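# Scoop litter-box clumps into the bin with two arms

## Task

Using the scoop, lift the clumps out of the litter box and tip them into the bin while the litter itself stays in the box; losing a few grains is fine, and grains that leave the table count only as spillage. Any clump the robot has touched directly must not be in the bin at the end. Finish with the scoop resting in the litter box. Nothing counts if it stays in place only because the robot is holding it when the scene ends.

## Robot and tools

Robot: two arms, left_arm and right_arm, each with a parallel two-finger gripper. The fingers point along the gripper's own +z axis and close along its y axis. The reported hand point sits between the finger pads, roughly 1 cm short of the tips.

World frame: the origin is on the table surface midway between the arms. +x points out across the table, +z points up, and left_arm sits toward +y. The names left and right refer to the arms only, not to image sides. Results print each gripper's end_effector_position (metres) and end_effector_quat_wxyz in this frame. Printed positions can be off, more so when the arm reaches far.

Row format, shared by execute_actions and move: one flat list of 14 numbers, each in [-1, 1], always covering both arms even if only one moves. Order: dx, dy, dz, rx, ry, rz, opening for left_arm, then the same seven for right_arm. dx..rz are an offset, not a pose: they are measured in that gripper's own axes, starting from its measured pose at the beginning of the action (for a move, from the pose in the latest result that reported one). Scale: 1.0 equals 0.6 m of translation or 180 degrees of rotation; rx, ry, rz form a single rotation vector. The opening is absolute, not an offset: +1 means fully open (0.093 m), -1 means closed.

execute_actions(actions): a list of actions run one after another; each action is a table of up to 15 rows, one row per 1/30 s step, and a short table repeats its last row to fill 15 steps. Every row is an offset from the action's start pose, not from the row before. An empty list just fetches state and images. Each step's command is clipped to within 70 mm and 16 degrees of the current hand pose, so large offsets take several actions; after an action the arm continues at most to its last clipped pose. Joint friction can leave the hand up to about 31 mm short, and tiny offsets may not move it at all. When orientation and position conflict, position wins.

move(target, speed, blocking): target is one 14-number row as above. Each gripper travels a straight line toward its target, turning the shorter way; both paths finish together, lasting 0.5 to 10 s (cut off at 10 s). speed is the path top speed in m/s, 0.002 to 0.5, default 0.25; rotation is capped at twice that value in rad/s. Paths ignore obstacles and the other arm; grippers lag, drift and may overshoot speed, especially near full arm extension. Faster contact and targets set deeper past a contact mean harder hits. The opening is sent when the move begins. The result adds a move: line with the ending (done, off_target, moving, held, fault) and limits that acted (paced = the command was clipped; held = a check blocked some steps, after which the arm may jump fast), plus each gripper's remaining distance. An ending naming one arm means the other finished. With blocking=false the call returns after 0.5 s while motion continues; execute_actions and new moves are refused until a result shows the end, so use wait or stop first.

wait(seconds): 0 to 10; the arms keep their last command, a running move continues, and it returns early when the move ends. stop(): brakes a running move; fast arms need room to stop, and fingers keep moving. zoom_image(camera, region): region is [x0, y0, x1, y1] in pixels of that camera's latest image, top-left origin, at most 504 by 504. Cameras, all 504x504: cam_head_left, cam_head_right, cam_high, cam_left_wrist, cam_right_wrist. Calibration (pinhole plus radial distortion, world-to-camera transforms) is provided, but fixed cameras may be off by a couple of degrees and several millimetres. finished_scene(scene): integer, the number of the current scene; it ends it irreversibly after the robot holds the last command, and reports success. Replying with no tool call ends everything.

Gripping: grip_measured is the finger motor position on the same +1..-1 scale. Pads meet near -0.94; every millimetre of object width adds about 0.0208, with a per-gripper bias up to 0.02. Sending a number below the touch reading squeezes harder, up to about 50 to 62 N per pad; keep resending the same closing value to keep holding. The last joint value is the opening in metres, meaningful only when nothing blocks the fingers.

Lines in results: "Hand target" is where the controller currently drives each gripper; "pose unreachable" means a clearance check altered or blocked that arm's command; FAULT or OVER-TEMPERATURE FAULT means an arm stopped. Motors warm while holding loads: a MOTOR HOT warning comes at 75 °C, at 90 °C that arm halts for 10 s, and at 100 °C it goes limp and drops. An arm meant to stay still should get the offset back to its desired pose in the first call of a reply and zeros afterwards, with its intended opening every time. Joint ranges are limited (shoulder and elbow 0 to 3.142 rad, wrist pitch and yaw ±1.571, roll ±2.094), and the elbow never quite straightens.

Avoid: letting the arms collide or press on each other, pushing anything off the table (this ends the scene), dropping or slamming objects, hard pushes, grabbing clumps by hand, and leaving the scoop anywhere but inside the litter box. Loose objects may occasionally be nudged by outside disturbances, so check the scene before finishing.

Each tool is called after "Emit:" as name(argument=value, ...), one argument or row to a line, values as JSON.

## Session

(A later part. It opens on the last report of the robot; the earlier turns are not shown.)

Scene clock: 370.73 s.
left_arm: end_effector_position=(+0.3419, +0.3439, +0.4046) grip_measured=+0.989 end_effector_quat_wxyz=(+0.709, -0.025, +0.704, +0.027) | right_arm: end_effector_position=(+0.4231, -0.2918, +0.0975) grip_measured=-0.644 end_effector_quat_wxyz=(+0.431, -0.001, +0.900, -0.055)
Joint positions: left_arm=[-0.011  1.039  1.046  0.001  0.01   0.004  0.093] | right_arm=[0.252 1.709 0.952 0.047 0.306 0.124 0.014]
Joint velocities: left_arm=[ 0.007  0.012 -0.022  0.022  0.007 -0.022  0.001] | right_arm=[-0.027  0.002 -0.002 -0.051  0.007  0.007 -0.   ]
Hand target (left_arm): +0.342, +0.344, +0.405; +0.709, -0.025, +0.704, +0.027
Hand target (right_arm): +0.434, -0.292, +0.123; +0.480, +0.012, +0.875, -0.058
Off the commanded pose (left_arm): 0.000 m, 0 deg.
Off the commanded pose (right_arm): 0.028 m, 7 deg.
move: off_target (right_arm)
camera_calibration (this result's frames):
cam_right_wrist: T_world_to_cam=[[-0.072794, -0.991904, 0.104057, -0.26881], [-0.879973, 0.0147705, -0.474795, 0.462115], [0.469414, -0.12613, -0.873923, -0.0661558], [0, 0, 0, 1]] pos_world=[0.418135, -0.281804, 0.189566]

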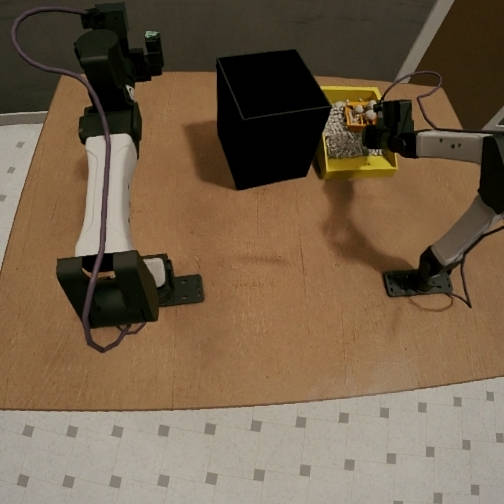

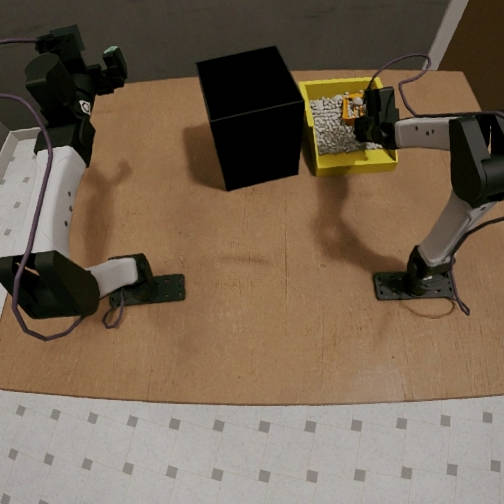

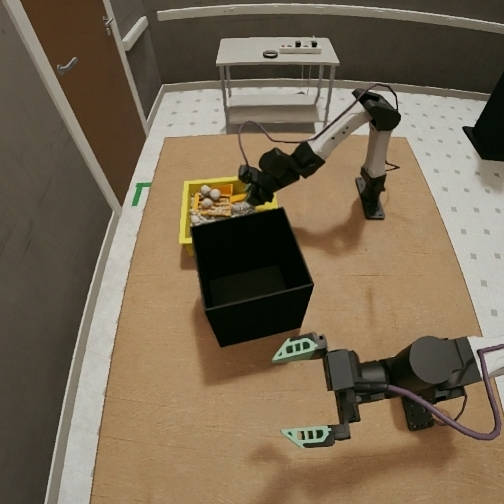

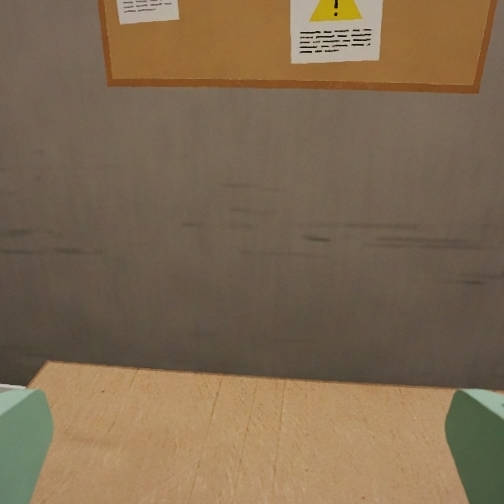

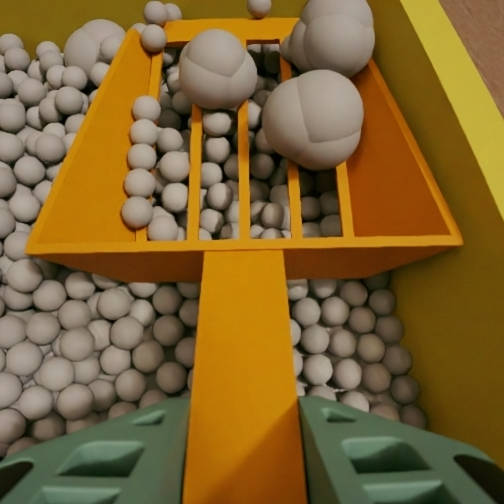

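Emit:
move(
  target=[0,0,0,0,0,0,1, 0.0066,0.003,-0.0248,0,-0.015,0,-0.7],
  speed=0.03,
)

Emit:
move(
  target=[0,0,0,0,0,0,1, -0.07,0.02,-0.07,0,-0.06,0,-0.7],
  speed=0.06,
)

Scene clock: 379.13 s.
left_arm: end_effector_position=(+0.3419, +0.3439, +0.4046) grip_measured=+0.989 end_effector_quat_wxyz=(+0.709, -0.025, +0.704, +0.027) | right_arm: end_effector_position=(+0.4083, -0.2914, +0.0947) grip_measured=-0.644 end_effector_quat_wxyz=(+0.432, -0.006, +0.900, -0.055)
Joint positions: left_arm=[-0.011  1.039  1.046  0.001  0.01   0.004  0.093] | right_arm=[0.264 1.662 0.885 0.067 0.31  0.124 0.014]
Joint velocities: left_arm=[-0.002  0.002 -0.002 -0.022  0.022  0.022 -0.001] | right_arm=[ 0.007 -0.002 -0.017 -0.037 -0.037  0.022 -0.001]
Hand target (left_arm): +0.342, +0.344, +0.405; +0.709, -0.025, +0.704, +0.027
Hand target (right_arm): +0.409, -0.289, +0.104; +0.452, -0.002, +0.890, -0.055
Off the commanded pose (left_arm): 0.000 m, 0 deg.
Off the commanded pose (right_arm): 0.009 m, 3 deg.
move: off_target (right_arm)
camera_calibration (this result's frames):
cam_right_wrist: T_world_to_cam=[[-0.0646862, -0.992125, 0.107253, -0.272812], [-0.879486, 0.0058965, -0.475889, 0.445012], [0.471509, -0.125111, -0.872941, -0.062193], [0, 0, 0, 1]] pos_world=[0.403059, -0.281069, 0.186745]

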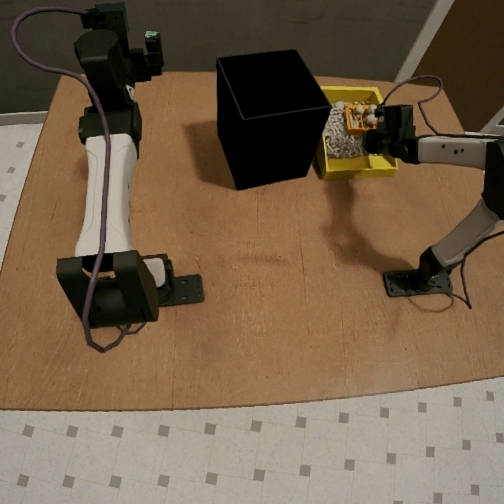

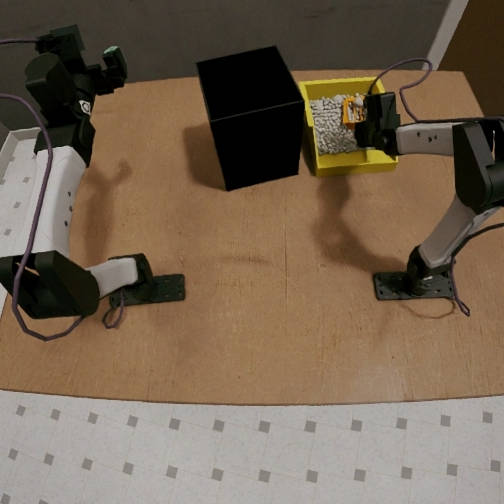

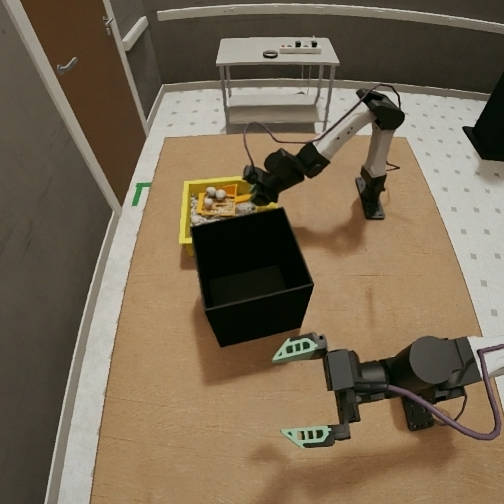

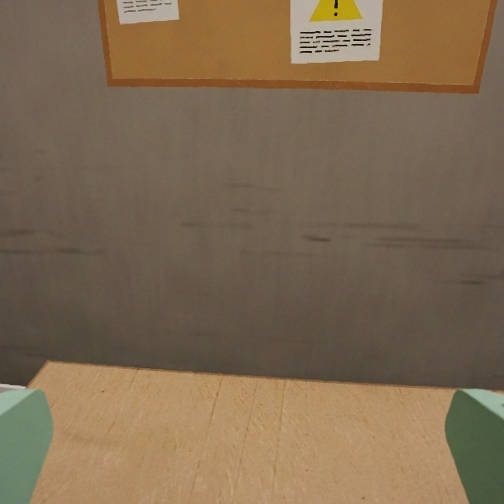

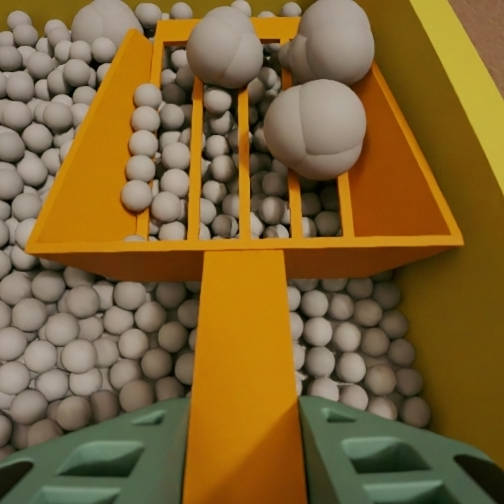

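Scene clock: 381.03 s.
left_arm: end_effector_position=(+0.3419, +0.3439, +0.4046) grip_measured=+0.989 end_effector_quat_wxyz=(+0.709, -0.025, +0.704, +0.027) | right_arm: end_effector_position=(+0.3990, -0.2770, +0.1360) grip_measured=-0.644 end_effector_quat_wxyz=(+0.483, -0.013, +0.874, -0.057)
Joint positions: left_arm=[-0.011  1.039  1.046  0.001  0.01   0.004  0.093] | right_arm=[0.324 1.548 0.852 0.095 0.372 0.111 0.014]
Joint velocities: left_arm=[ 0.007 -0.007 -0.012 -0.022 -0.022  0.051  0.001] | right_arm=[-0.012 -0.002 -0.002 -0.022  0.007 -0.037 -0.   ]
Hand target (left_arm): +0.342, +0.344, +0.405; +0.709, -0.025, +0.704, +0.027
Hand target (right_arm): +0.402, -0.274, +0.153; +0.514, -0.008, +0.856, -0.054
Off the commanded pose (left_arm): 0.000 m, 0 deg.
Off the commanded pose (right_arm): 0.017 m, 4 deg.
move: off_target (right_arm)
camera_calibration (this result's frames):
cam_right_wrist: T_world_to_cam=[[-0.0588735, -0.991913, 0.112436, -0.266583], [-0.819448, -0.0163048, -0.572921, 0.439547], [0.570121, -0.125865, -0.811862, -0.0678842], [0, 0, 0, 1]] pos_world=[0.383193, -0.265804, 0.226686]

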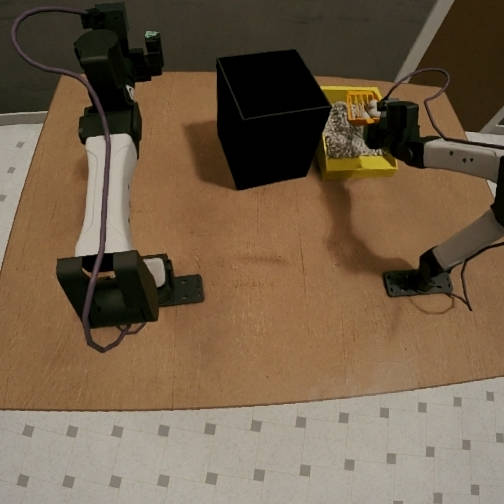

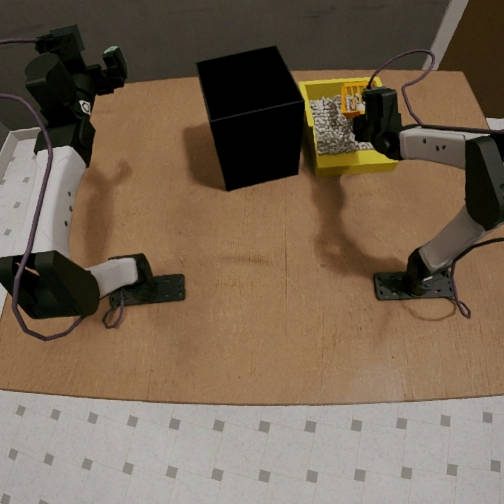

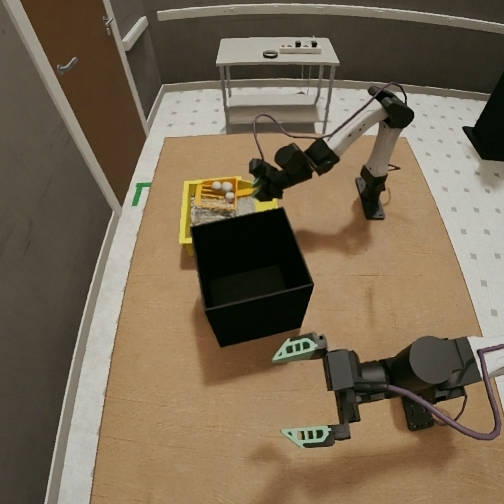

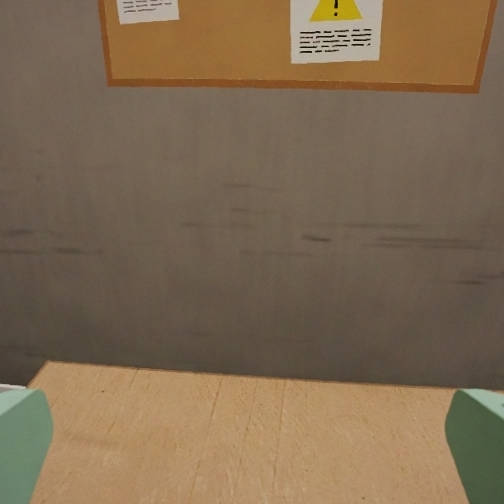

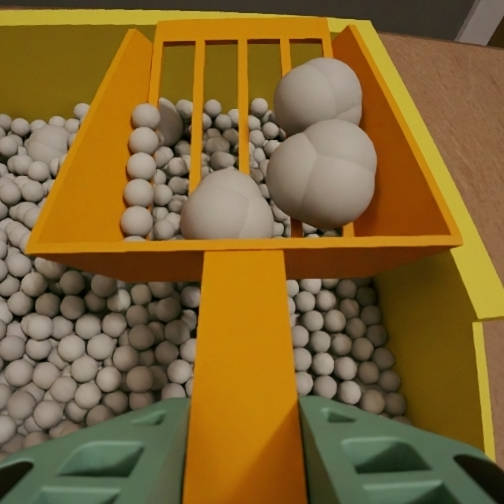

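Emit:
move(
  target=[0,0,0,0,0,0,1, -0.028,0.0,0,-0.06,-0.024,0.058,-0.7],
  speed=0.15,
)

Scene clock: 388.10 s.
left_arm: end_effector_position=(+0.3419, +0.3439, +0.4046) grip_measured=+0.989 end_effector_quat_wxyz=(+0.709, -0.025, +0.704, +0.027) | right_arm: end_effector_position=(+0.4028, -0.2736, +0.1338) grip_measured=-0.644 end_effector_quat_wxyz=(+0.486, +0.011, +0.872, +0.059)
Joint positions: left_arm=[-0.011  1.039  1.046  0.001  0.01   0.004  0.093] | right_arm=[0.236 1.534 0.811 0.171 0.122 0.21  0.014]
Joint velocities: left_arm=[-0.007 -0.012  0.017 -0.022 -0.051  0.007 -0.001] | right_arm=[ 0.007  0.007 -0.012 -0.051 -0.037 -0.037  0.   ]
Hand target (left_arm): +0.342, +0.344, +0.405; +0.709, -0.025, +0.704, +0.027
Hand target (right_arm): +0.408, -0.276, +0.150; +0.516, +0.019, +0.854, +0.069
Off the commanded pose (left_arm): 0.000 m, 0 deg.
Off the commanded pose (right_arm): 0.017 m, 4 deg.
move: off_target (right_arm)
camera_calibration (this result's frames):
cam_right_wrist: T_world_to_cam=[[0.0102972, -0.993349, -0.114685, -0.260596], [-0.817176, 0.0577398, -0.573488, 0.460845], [0.576296, 0.099623, -0.811147, -0.0122822], [0, 0, 0, 1]] pos_world=[0.386353, -0.284249, 0.22444]

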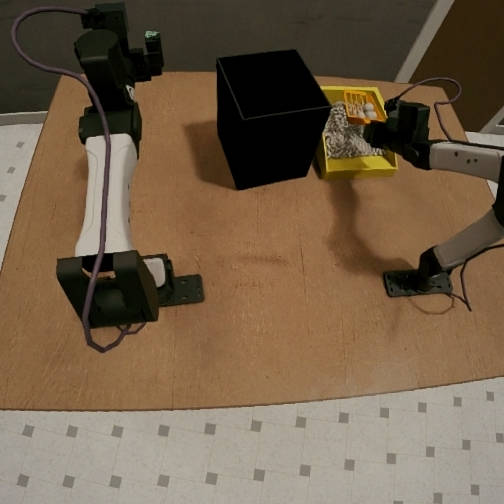

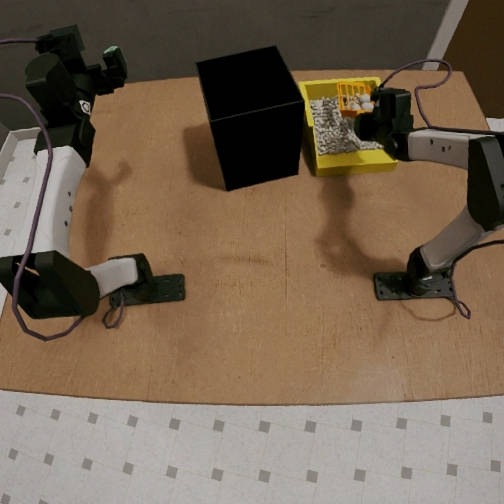

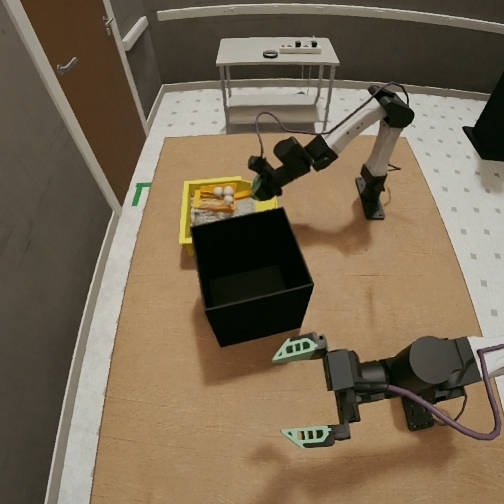

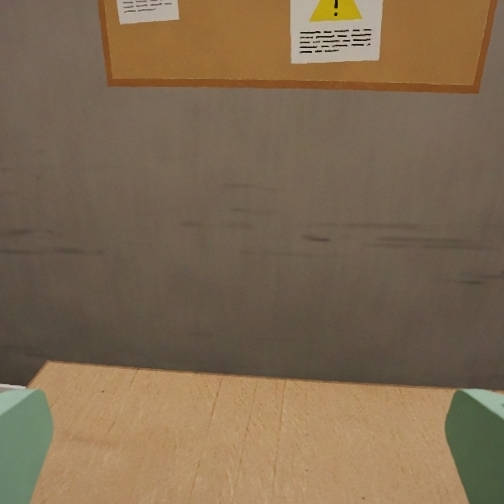

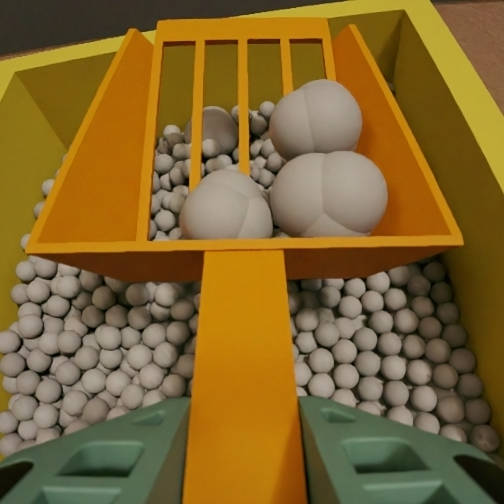

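Emit:
move(
  target=[0,0,0,0,0,0,1, -0.3486,0.1405,-0.2552,-0.0461,-0.038,-0.0651,-0.7],
  speed=0.17,
)

Scene clock: 432.73 s.
left_arm: end_effector_position=(+0.3419, +0.3439, +0.4046) grip_measured=+0.989 end_effector_quat_wxyz=(+0.709, -0.025, +0.704, +0.027) | right_arm: end_effector_position=(+0.3822, -0.2308, +0.3830) grip_measured=-0.644 end_effector_quat_wxyz=(+0.519, -0.101, +0.846, +0.064)
Joint positions: left_arm=[-0.011  1.039  1.046  0.001  0.01   0.004  0.093] | right_arm=[ 0.334  1.464  1.706 -0.715  0.097  0.052  0.014]
Joint velocities: left_arm=[ 0.002 -0.012 -0.007 -0.051  0.022 -0.066 -0.001] | right_arm=[-0.012 -0.037  0.007 -0.051 -0.007 -0.051 -0.   ]
Hand target (left_arm): +0.342, +0.344, +0.405; +0.709, -0.025, +0.704, +0.027
Hand target (right_arm): +0.383, -0.225, +0.401; +0.541, -0.107, +0.831, +0.072
Off the commanded pose (left_arm): 0.000 m, 0 deg.
Off the commanded pose (right_arm): 0.020 m, 3 deg.
move: off_target (right_arm)
camera_calibration (this result's frames):
cam_right_wrist: T_world_to_cam=[[0.210871, -0.977502, -0.00484883, -0.304355], [-0.748718, -0.158323, -0.643704, 0.535366], [0.628454, 0.139369, -0.76526, 0.169129], [0, 0, 0, 1]] pos_world=[0.358728, -0.236318, 0.472569]

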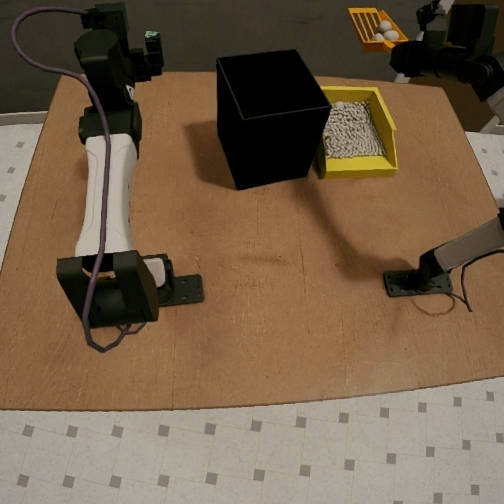

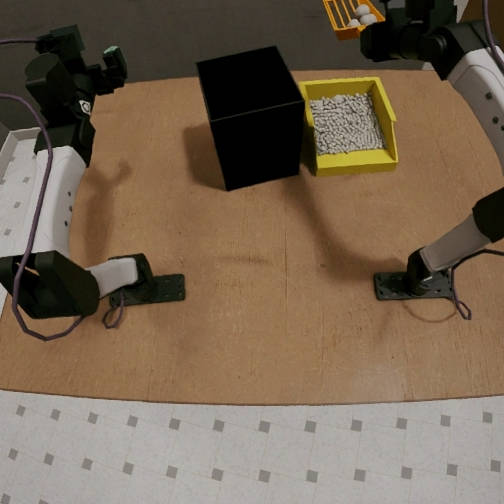

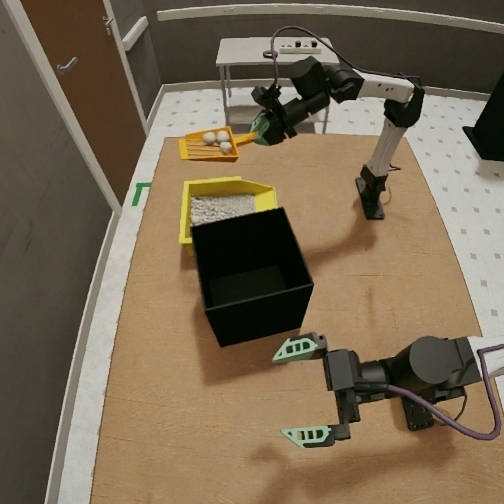

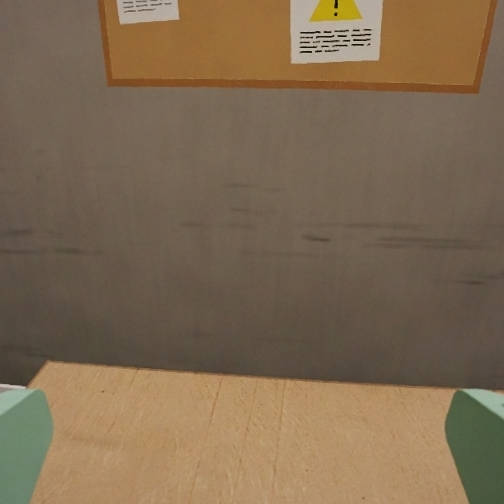

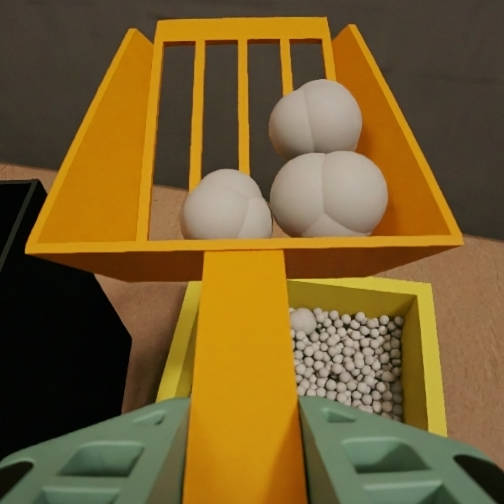

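Emit:
move(
  target=[0,0,0,0,0,0,1, -0.0569,0.2464,0.044,-0.1162,-0.0158,-0.0565,-0.7],
  speed=0.15,
)

Scene clock: 442.57 s.
left_arm: end_effector_position=(+0.3419, +0.3439, +0.4046) grip_measured=+0.989 end_effector_quat_wxyz=(+0.709, -0.025, +0.704, +0.027) | right_arm: end_effector_position=(+0.3844, -0.0857, +0.3813) grip_measured=-0.644 end_effector_quat_wxyz=(+0.491, -0.260, +0.815, +0.163)
Joint positions: left_arm=[-0.011  1.039  1.046  0.001  0.01   0.004  0.093] | right_arm=[ 0.561  1.722  1.974 -0.735 -0.046 -0.013  0.014]
Joint velocities: left_arm=[ 0.002 -0.012 -0.022  0.007 -0.007 -0.007 -0.   ] | right_arm=[0.002 0.002 0.032 0.007 0.022 0.037 0.001]
Hand target (left_arm): +0.342, +0.344, +0.405; +0.709, -0.025, +0.704, +0.027
Hand target (right_arm): +0.384, -0.079, +0.403; +0.518, -0.264, +0.794, +0.175
Off the commanded pose (left_arm): 0.000 m, 0 deg.
Off the commanded pose (right_arm): 0.022 m, 4 deg.
move: off_target (right_arm)
camera_calibration (this result's frames):
cam_right_wrist: T_world_to_cam=[[0.561436, -0.827429, -0.0122711, -0.282002], [-0.643965, -0.427541, -0.634443, 0.491983], [0.51971, 0.364101, -0.772872, 0.210222], [0, 0, 0, 1]] pos_world=[0.365891, -0.0995358, 0.471149]

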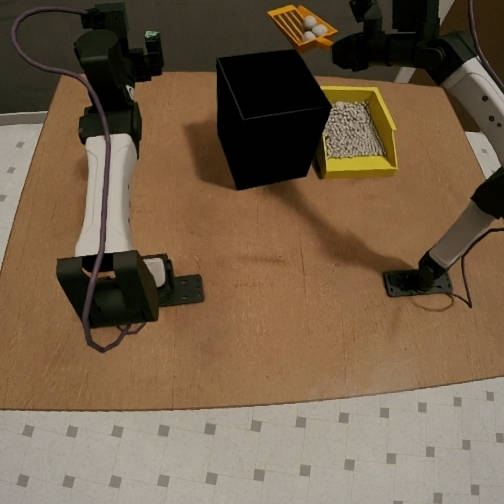

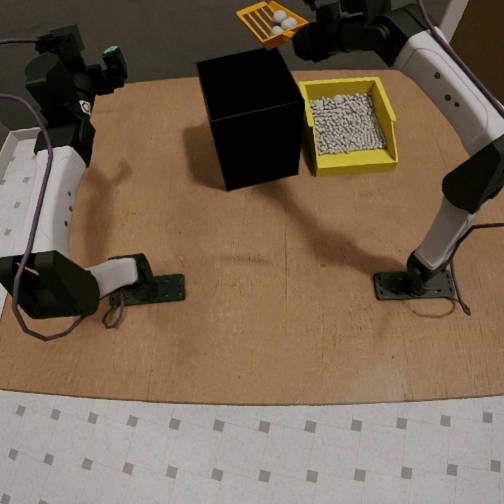

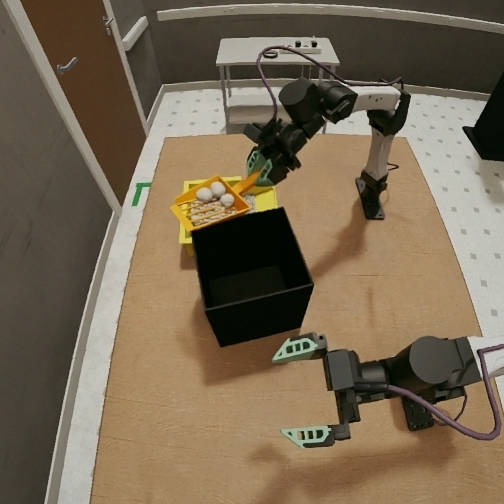

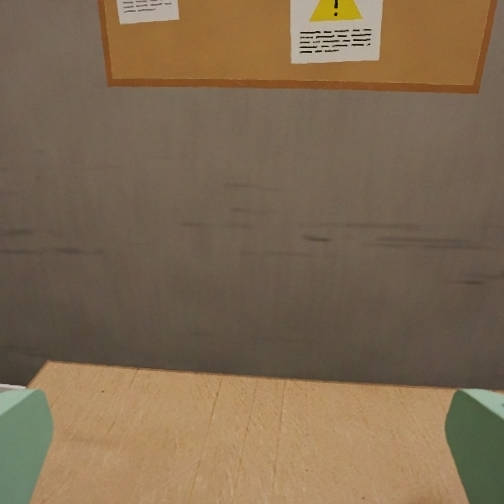

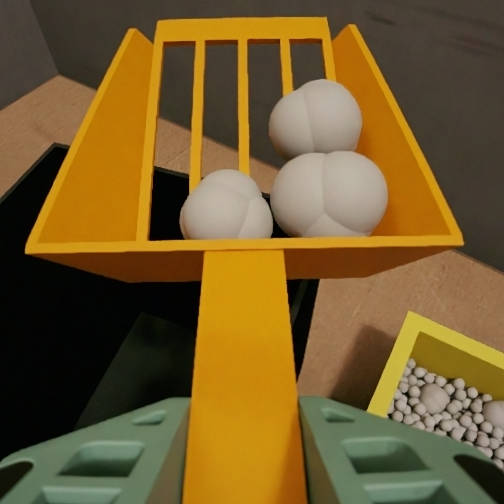

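Emit:
move(
  target=[0,0,0,0,0,0,1, -0.03,0.03,0.017,0.0184,-0.0169,-0.5276,-0.7],
  speed=0.3,
)

Scene clock: 456.90 s.
left_arm: end_effector_position=(+0.3419, +0.3439, +0.4046) grip_measured=+0.989 end_effector_quat_wxyz=(+0.709, -0.025, +0.704, +0.027) | right_arm: end_effector_position=(+0.3861, -0.0707, +0.3817) grip_measured=-0.644 end_effector_quat_wxyz=(-0.459, +0.767, -0.365, +0.261)
Joint positions: left_arm=[-0.011  1.039  1.046  0.001  0.01   0.004  0.093] | right_arm=[ 0.602  1.741  1.976 -0.693  0.008 -1.64   0.014]
Joint velocities: left_arm=[ 0.002  0.002  0.002  0.037 -0.037 -0.022 -0.001] | right_arm=[-0.017  0.007  0.002  0.095 -0.007 -0.037  0.001]
Hand target (left_arm): +0.342, +0.344, +0.405; +0.709, -0.025, +0.704, +0.027
Hand target (right_arm): +0.387, -0.062, +0.393; -0.478, +0.759, -0.352, +0.267
Off the commanded pose (left_arm): 0.000 m, 0 deg.
Off the commanded pose (right_arm): 0.015 m, 3 deg.
move: off_target (right_arm)
camera_calibration (this result's frames):
cam_right_wrist: T_world_to_cam=[[0.311188, 0.288761, 0.905416, -0.445319], [0.25577, -0.943016, 0.212845, -0.207464], [0.915283, 0.165344, -0.367312, -0.117433], [0, 0, 0, 1]] pos_world=[0.299125, -0.0476343, 0.404222]

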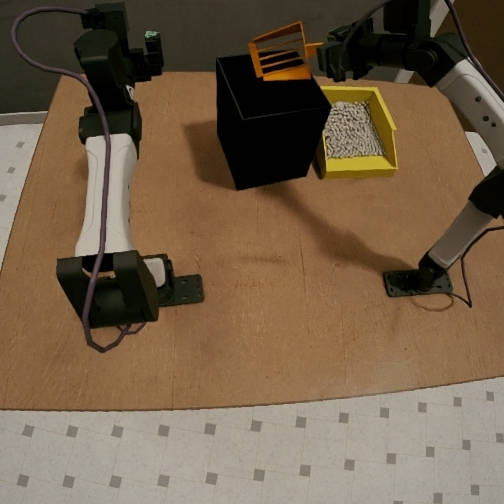

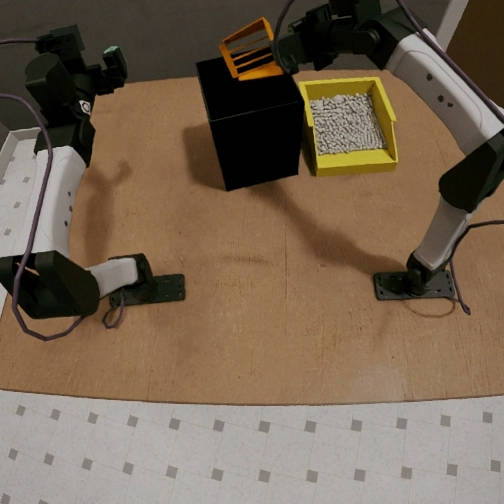

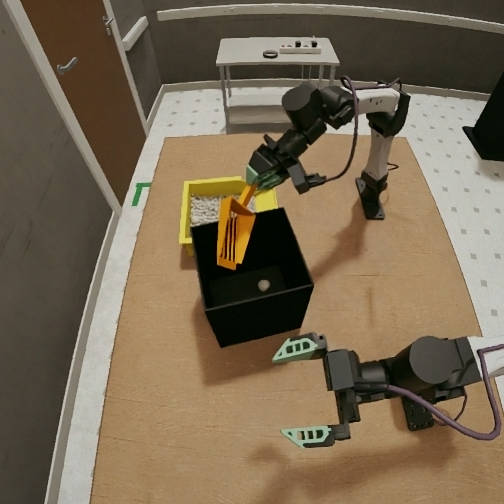

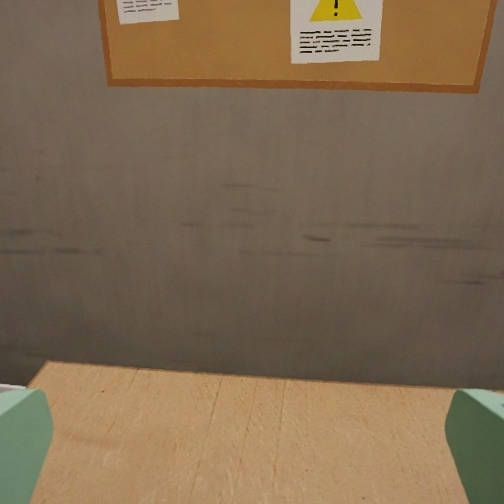

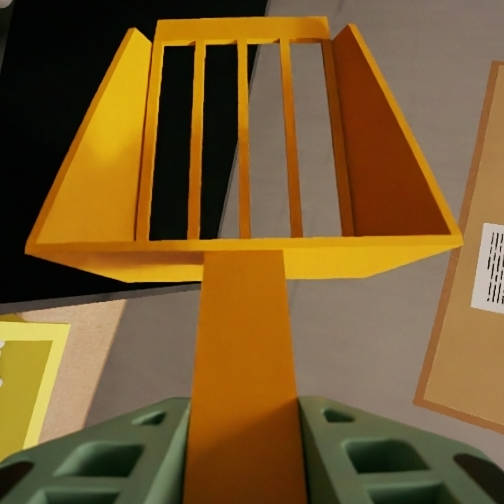

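Emit:
zoom_image(
  camera="cam_head_right",
  region=[290, 65, 410, 185],
)

Region (290, 65, 410, 185) of cam_head_right's 504x504 image, scaled by 4.200, with more detail than that image has.

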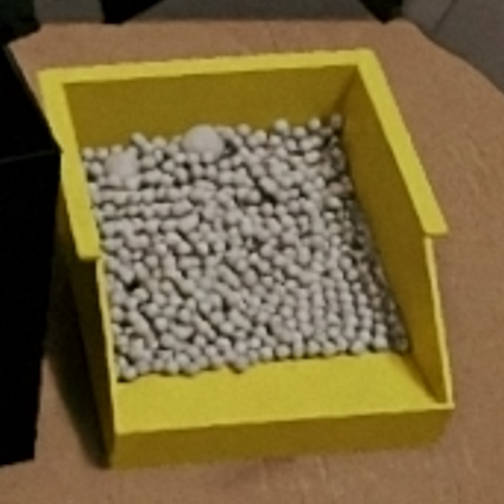

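Emit:
move(
  target=[0,0,0,0,0,0,1, 0.1468,0.1134,-0.2198,0.0535,0.1387,0.5856,-0.7],
  speed=0.5,
)

Scene clock: 479.57 s.
left_arm: end_effector_position=(+0.3419, +0.3439, +0.4046) grip_measured=+0.989 end_effector_quat_wxyz=(+0.709, -0.025, +0.704, +0.027) | right_arm: end_effector_position=(+0.3207, -0.2270, +0.3728) grip_measured=-0.643 end_effector_quat_wxyz=(+0.446, -0.090, +0.890, +0.031)
Joint positions: left_arm=[-0.011  1.039  1.046  0.001  0.01   0.004  0.093] | right_arm=[ 0.468  1.415  1.789 -1.041  0.25   0.161  0.014]
Joint velocities: left_arm=[ 0.012 -0.002  0.007  0.095 -0.066  0.007 -0.   ] | right_arm=[ 0.002  0.002  0.002 -0.051 -0.066  0.051 -0.   ]
Hand target (left_arm): +0.342, +0.344, +0.405; +0.709, -0.025, +0.704, +0.027
Hand target (right_arm): +0.320, -0.230, +0.385; +0.459, -0.080, +0.884, +0.038
Off the commanded pose (left_arm): 0.000 m, 0 deg.
Off the commanded pose (right_arm): 0.013 m, 2 deg.
move: off_target (right_arm)
camera_calibration (this result's frames):
cam_right_wrist: T_world_to_cam=[[0.160424, -0.986657, 0.0277921, -0.28574], [-0.850731, -0.152492, -0.502995, 0.464906], [0.500521, 0.0570491, -0.863843, 0.258568], [0, 0, 0, 1]] pos_world=[0.311931, -0.225784, 0.465149]

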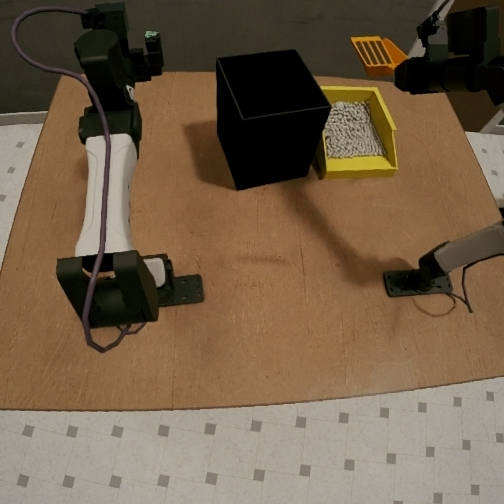

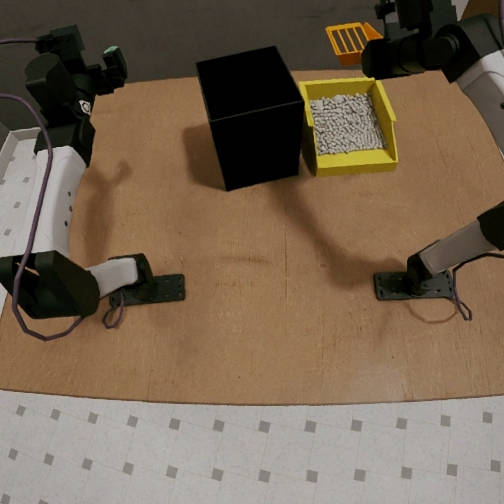

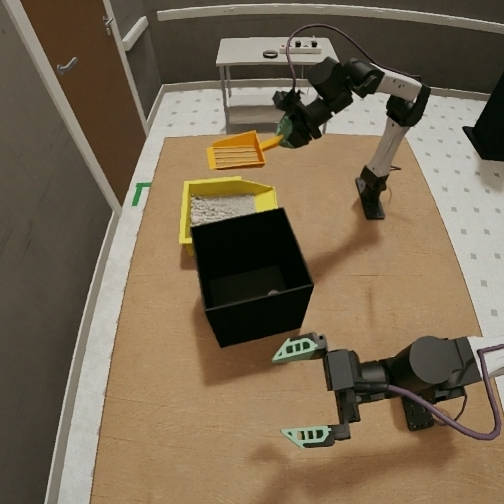

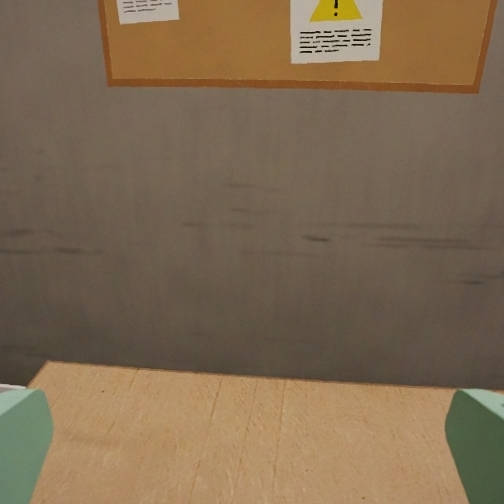

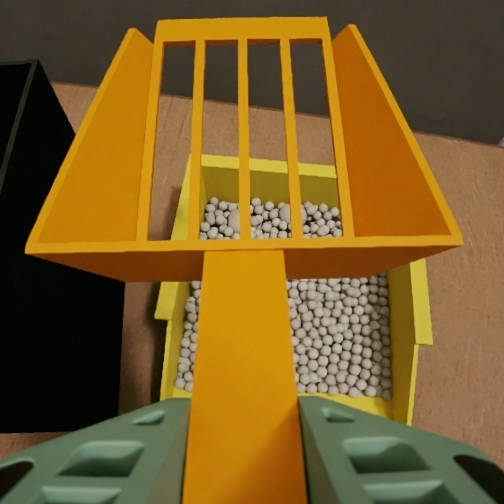

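Emit:
move(
  target=[0,0,0,0,0,0,1, 0.3387,0.0169,0.0947,0.0116,0.2141,0.0319,-0.7],
  speed=0.22,
)

Scene clock: 489.53 s.
left_arm: end_effector_position=(+0.3419, +0.3439, +0.4046) grip_measured=+0.989 end_effector_quat_wxyz=(+0.709, -0.025, +0.704, +0.027) | right_arm: end_effector_position=(+0.2468, -0.2356, +0.1812) grip_measured=-0.643 end_effector_quat_wxyz=(+0.138, -0.047, +0.989, +0.007)
Joint positions: left_arm=[-0.011  1.039  1.046  0.001  0.01   0.004  0.093] | right_arm=[ 0.477  1.462  1.376 -1.227  0.105  0.384  0.014]
Joint velocities: left_arm=[ 0.012  0.007 -0.007 -0.007 -0.022  0.022 -0.001] | right_arm=[ 0.007 -0.007 -0.002  0.051 -0.037 -0.022 -0.   ]
Hand target (left_arm): +0.342, +0.344, +0.405; +0.709, -0.025, +0.704, +0.027
Hand target (right_arm): +0.243, -0.234, +0.175; +0.128, -0.049, +0.991, +0.007
Off the commanded pose (left_arm): 0.000 m, 0 deg.
Off the commanded pose (right_arm): 0.006 m, 1 deg.
move: done
camera_calibration (this result's frames):
cam_right_wrist: T_world_to_cam=[[0.0756556, -0.996983, 0.0173734, -0.256685], [-0.989766, -0.072971, 0.122635, 0.244039], [-0.120997, -0.0264735, -0.9923, 0.287547], [0, 0, 0, 1]] pos_world=[0.295754, -0.23049, 0.259864]

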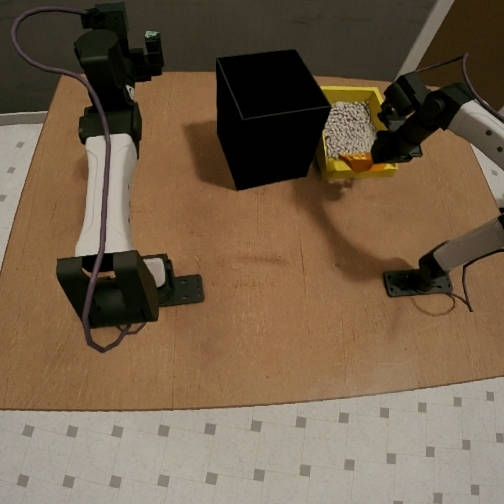

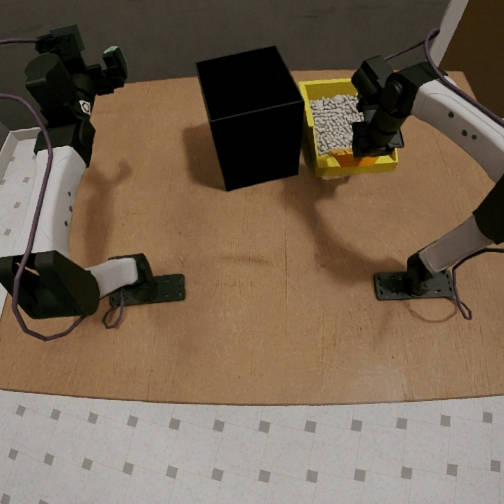

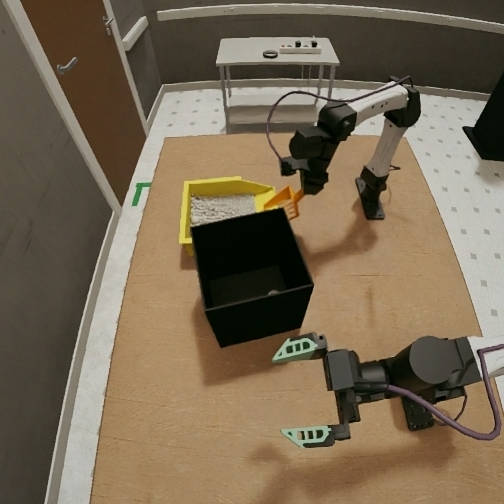

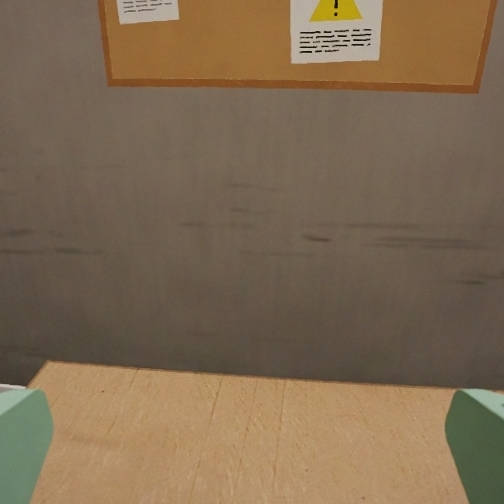

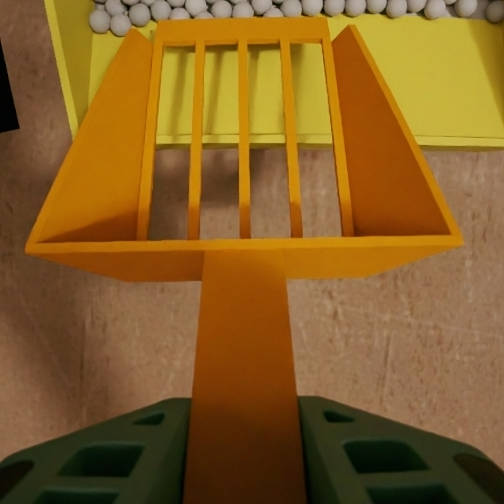

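Emit:
move(
  target=[0,0,0,0,0,0,1, 0.0168,0.028,0.047,0,0,0,-0.7],
  speed=0.05,
)

Scene clock: 499.13 s.
left_arm: end_effector_position=(+0.3419, +0.3439, +0.4046) grip_measured=+0.989 end_effector_quat_wxyz=(+0.709, -0.025, +0.704, +0.027) | right_arm: end_effector_position=(+0.2414, -0.2217, +0.1585) grip_measured=-0.643 end_effector_quat_wxyz=(+0.137, -0.046, +0.990, +0.012)
Joint positions: left_arm=[-0.011  1.039  1.046  0.001  0.01   0.004  0.093] | right_arm=[ 0.529  1.462  1.286 -1.143  0.109  0.438  0.014]
Joint velocities: left_arm=[-0.002  0.007  0.022  0.051 -0.037  0.007 -0.001] | right_arm=[-0.007  0.002 -0.017 -0.007  0.022  0.037 -0.001]
Hand target (left_arm): +0.342, +0.344, +0.405; +0.709, -0.025, +0.704, +0.027
Hand target (right_arm): +0.243, -0.219, +0.152; +0.138, -0.047, +0.989, +0.008
Off the commanded pose (left_arm): 0.000 m, 0 deg.
Off the commanded pose (right_arm): 0.008 m, 1 deg.
move: done
camera_calibration (this result's frames):
cam_right_wrist: T_world_to_cam=[[0.0736575, -0.997248, 0.00840307, -0.240155], [-0.989418, -0.0720178, 0.125957, 0.242095], [-0.125005, -0.0175918, -0.992, 0.267627], [0, 0, 0, 1]] pos_world=[0.290677, -0.217351, 0.237011]

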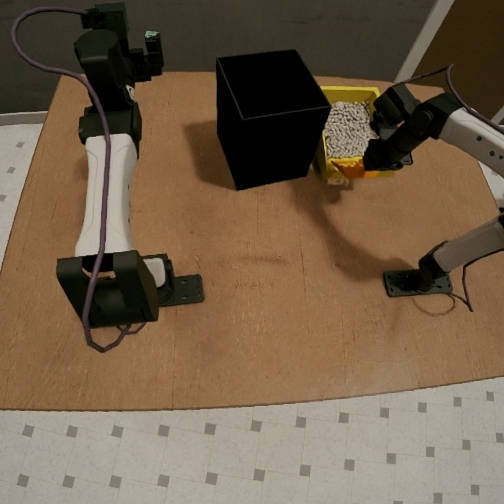

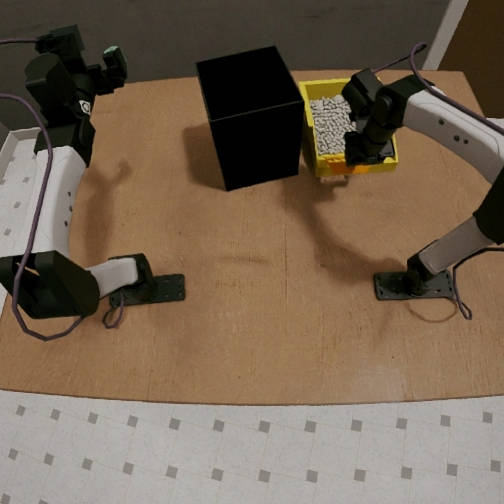

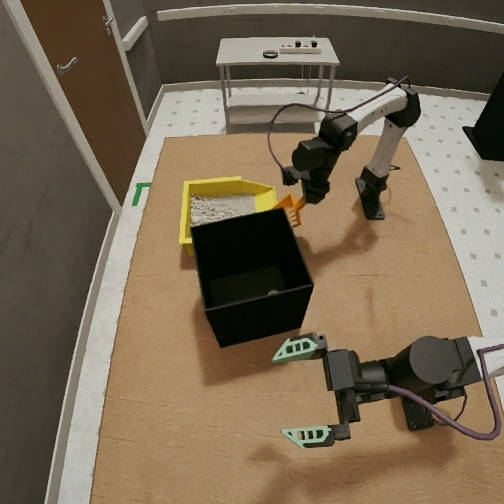

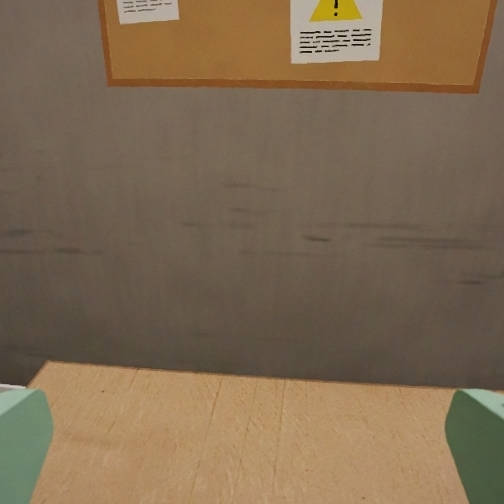

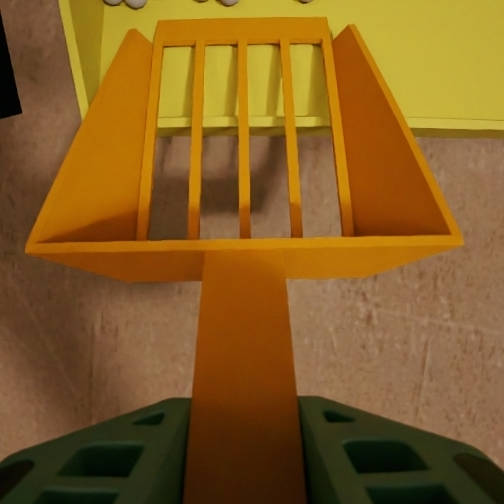

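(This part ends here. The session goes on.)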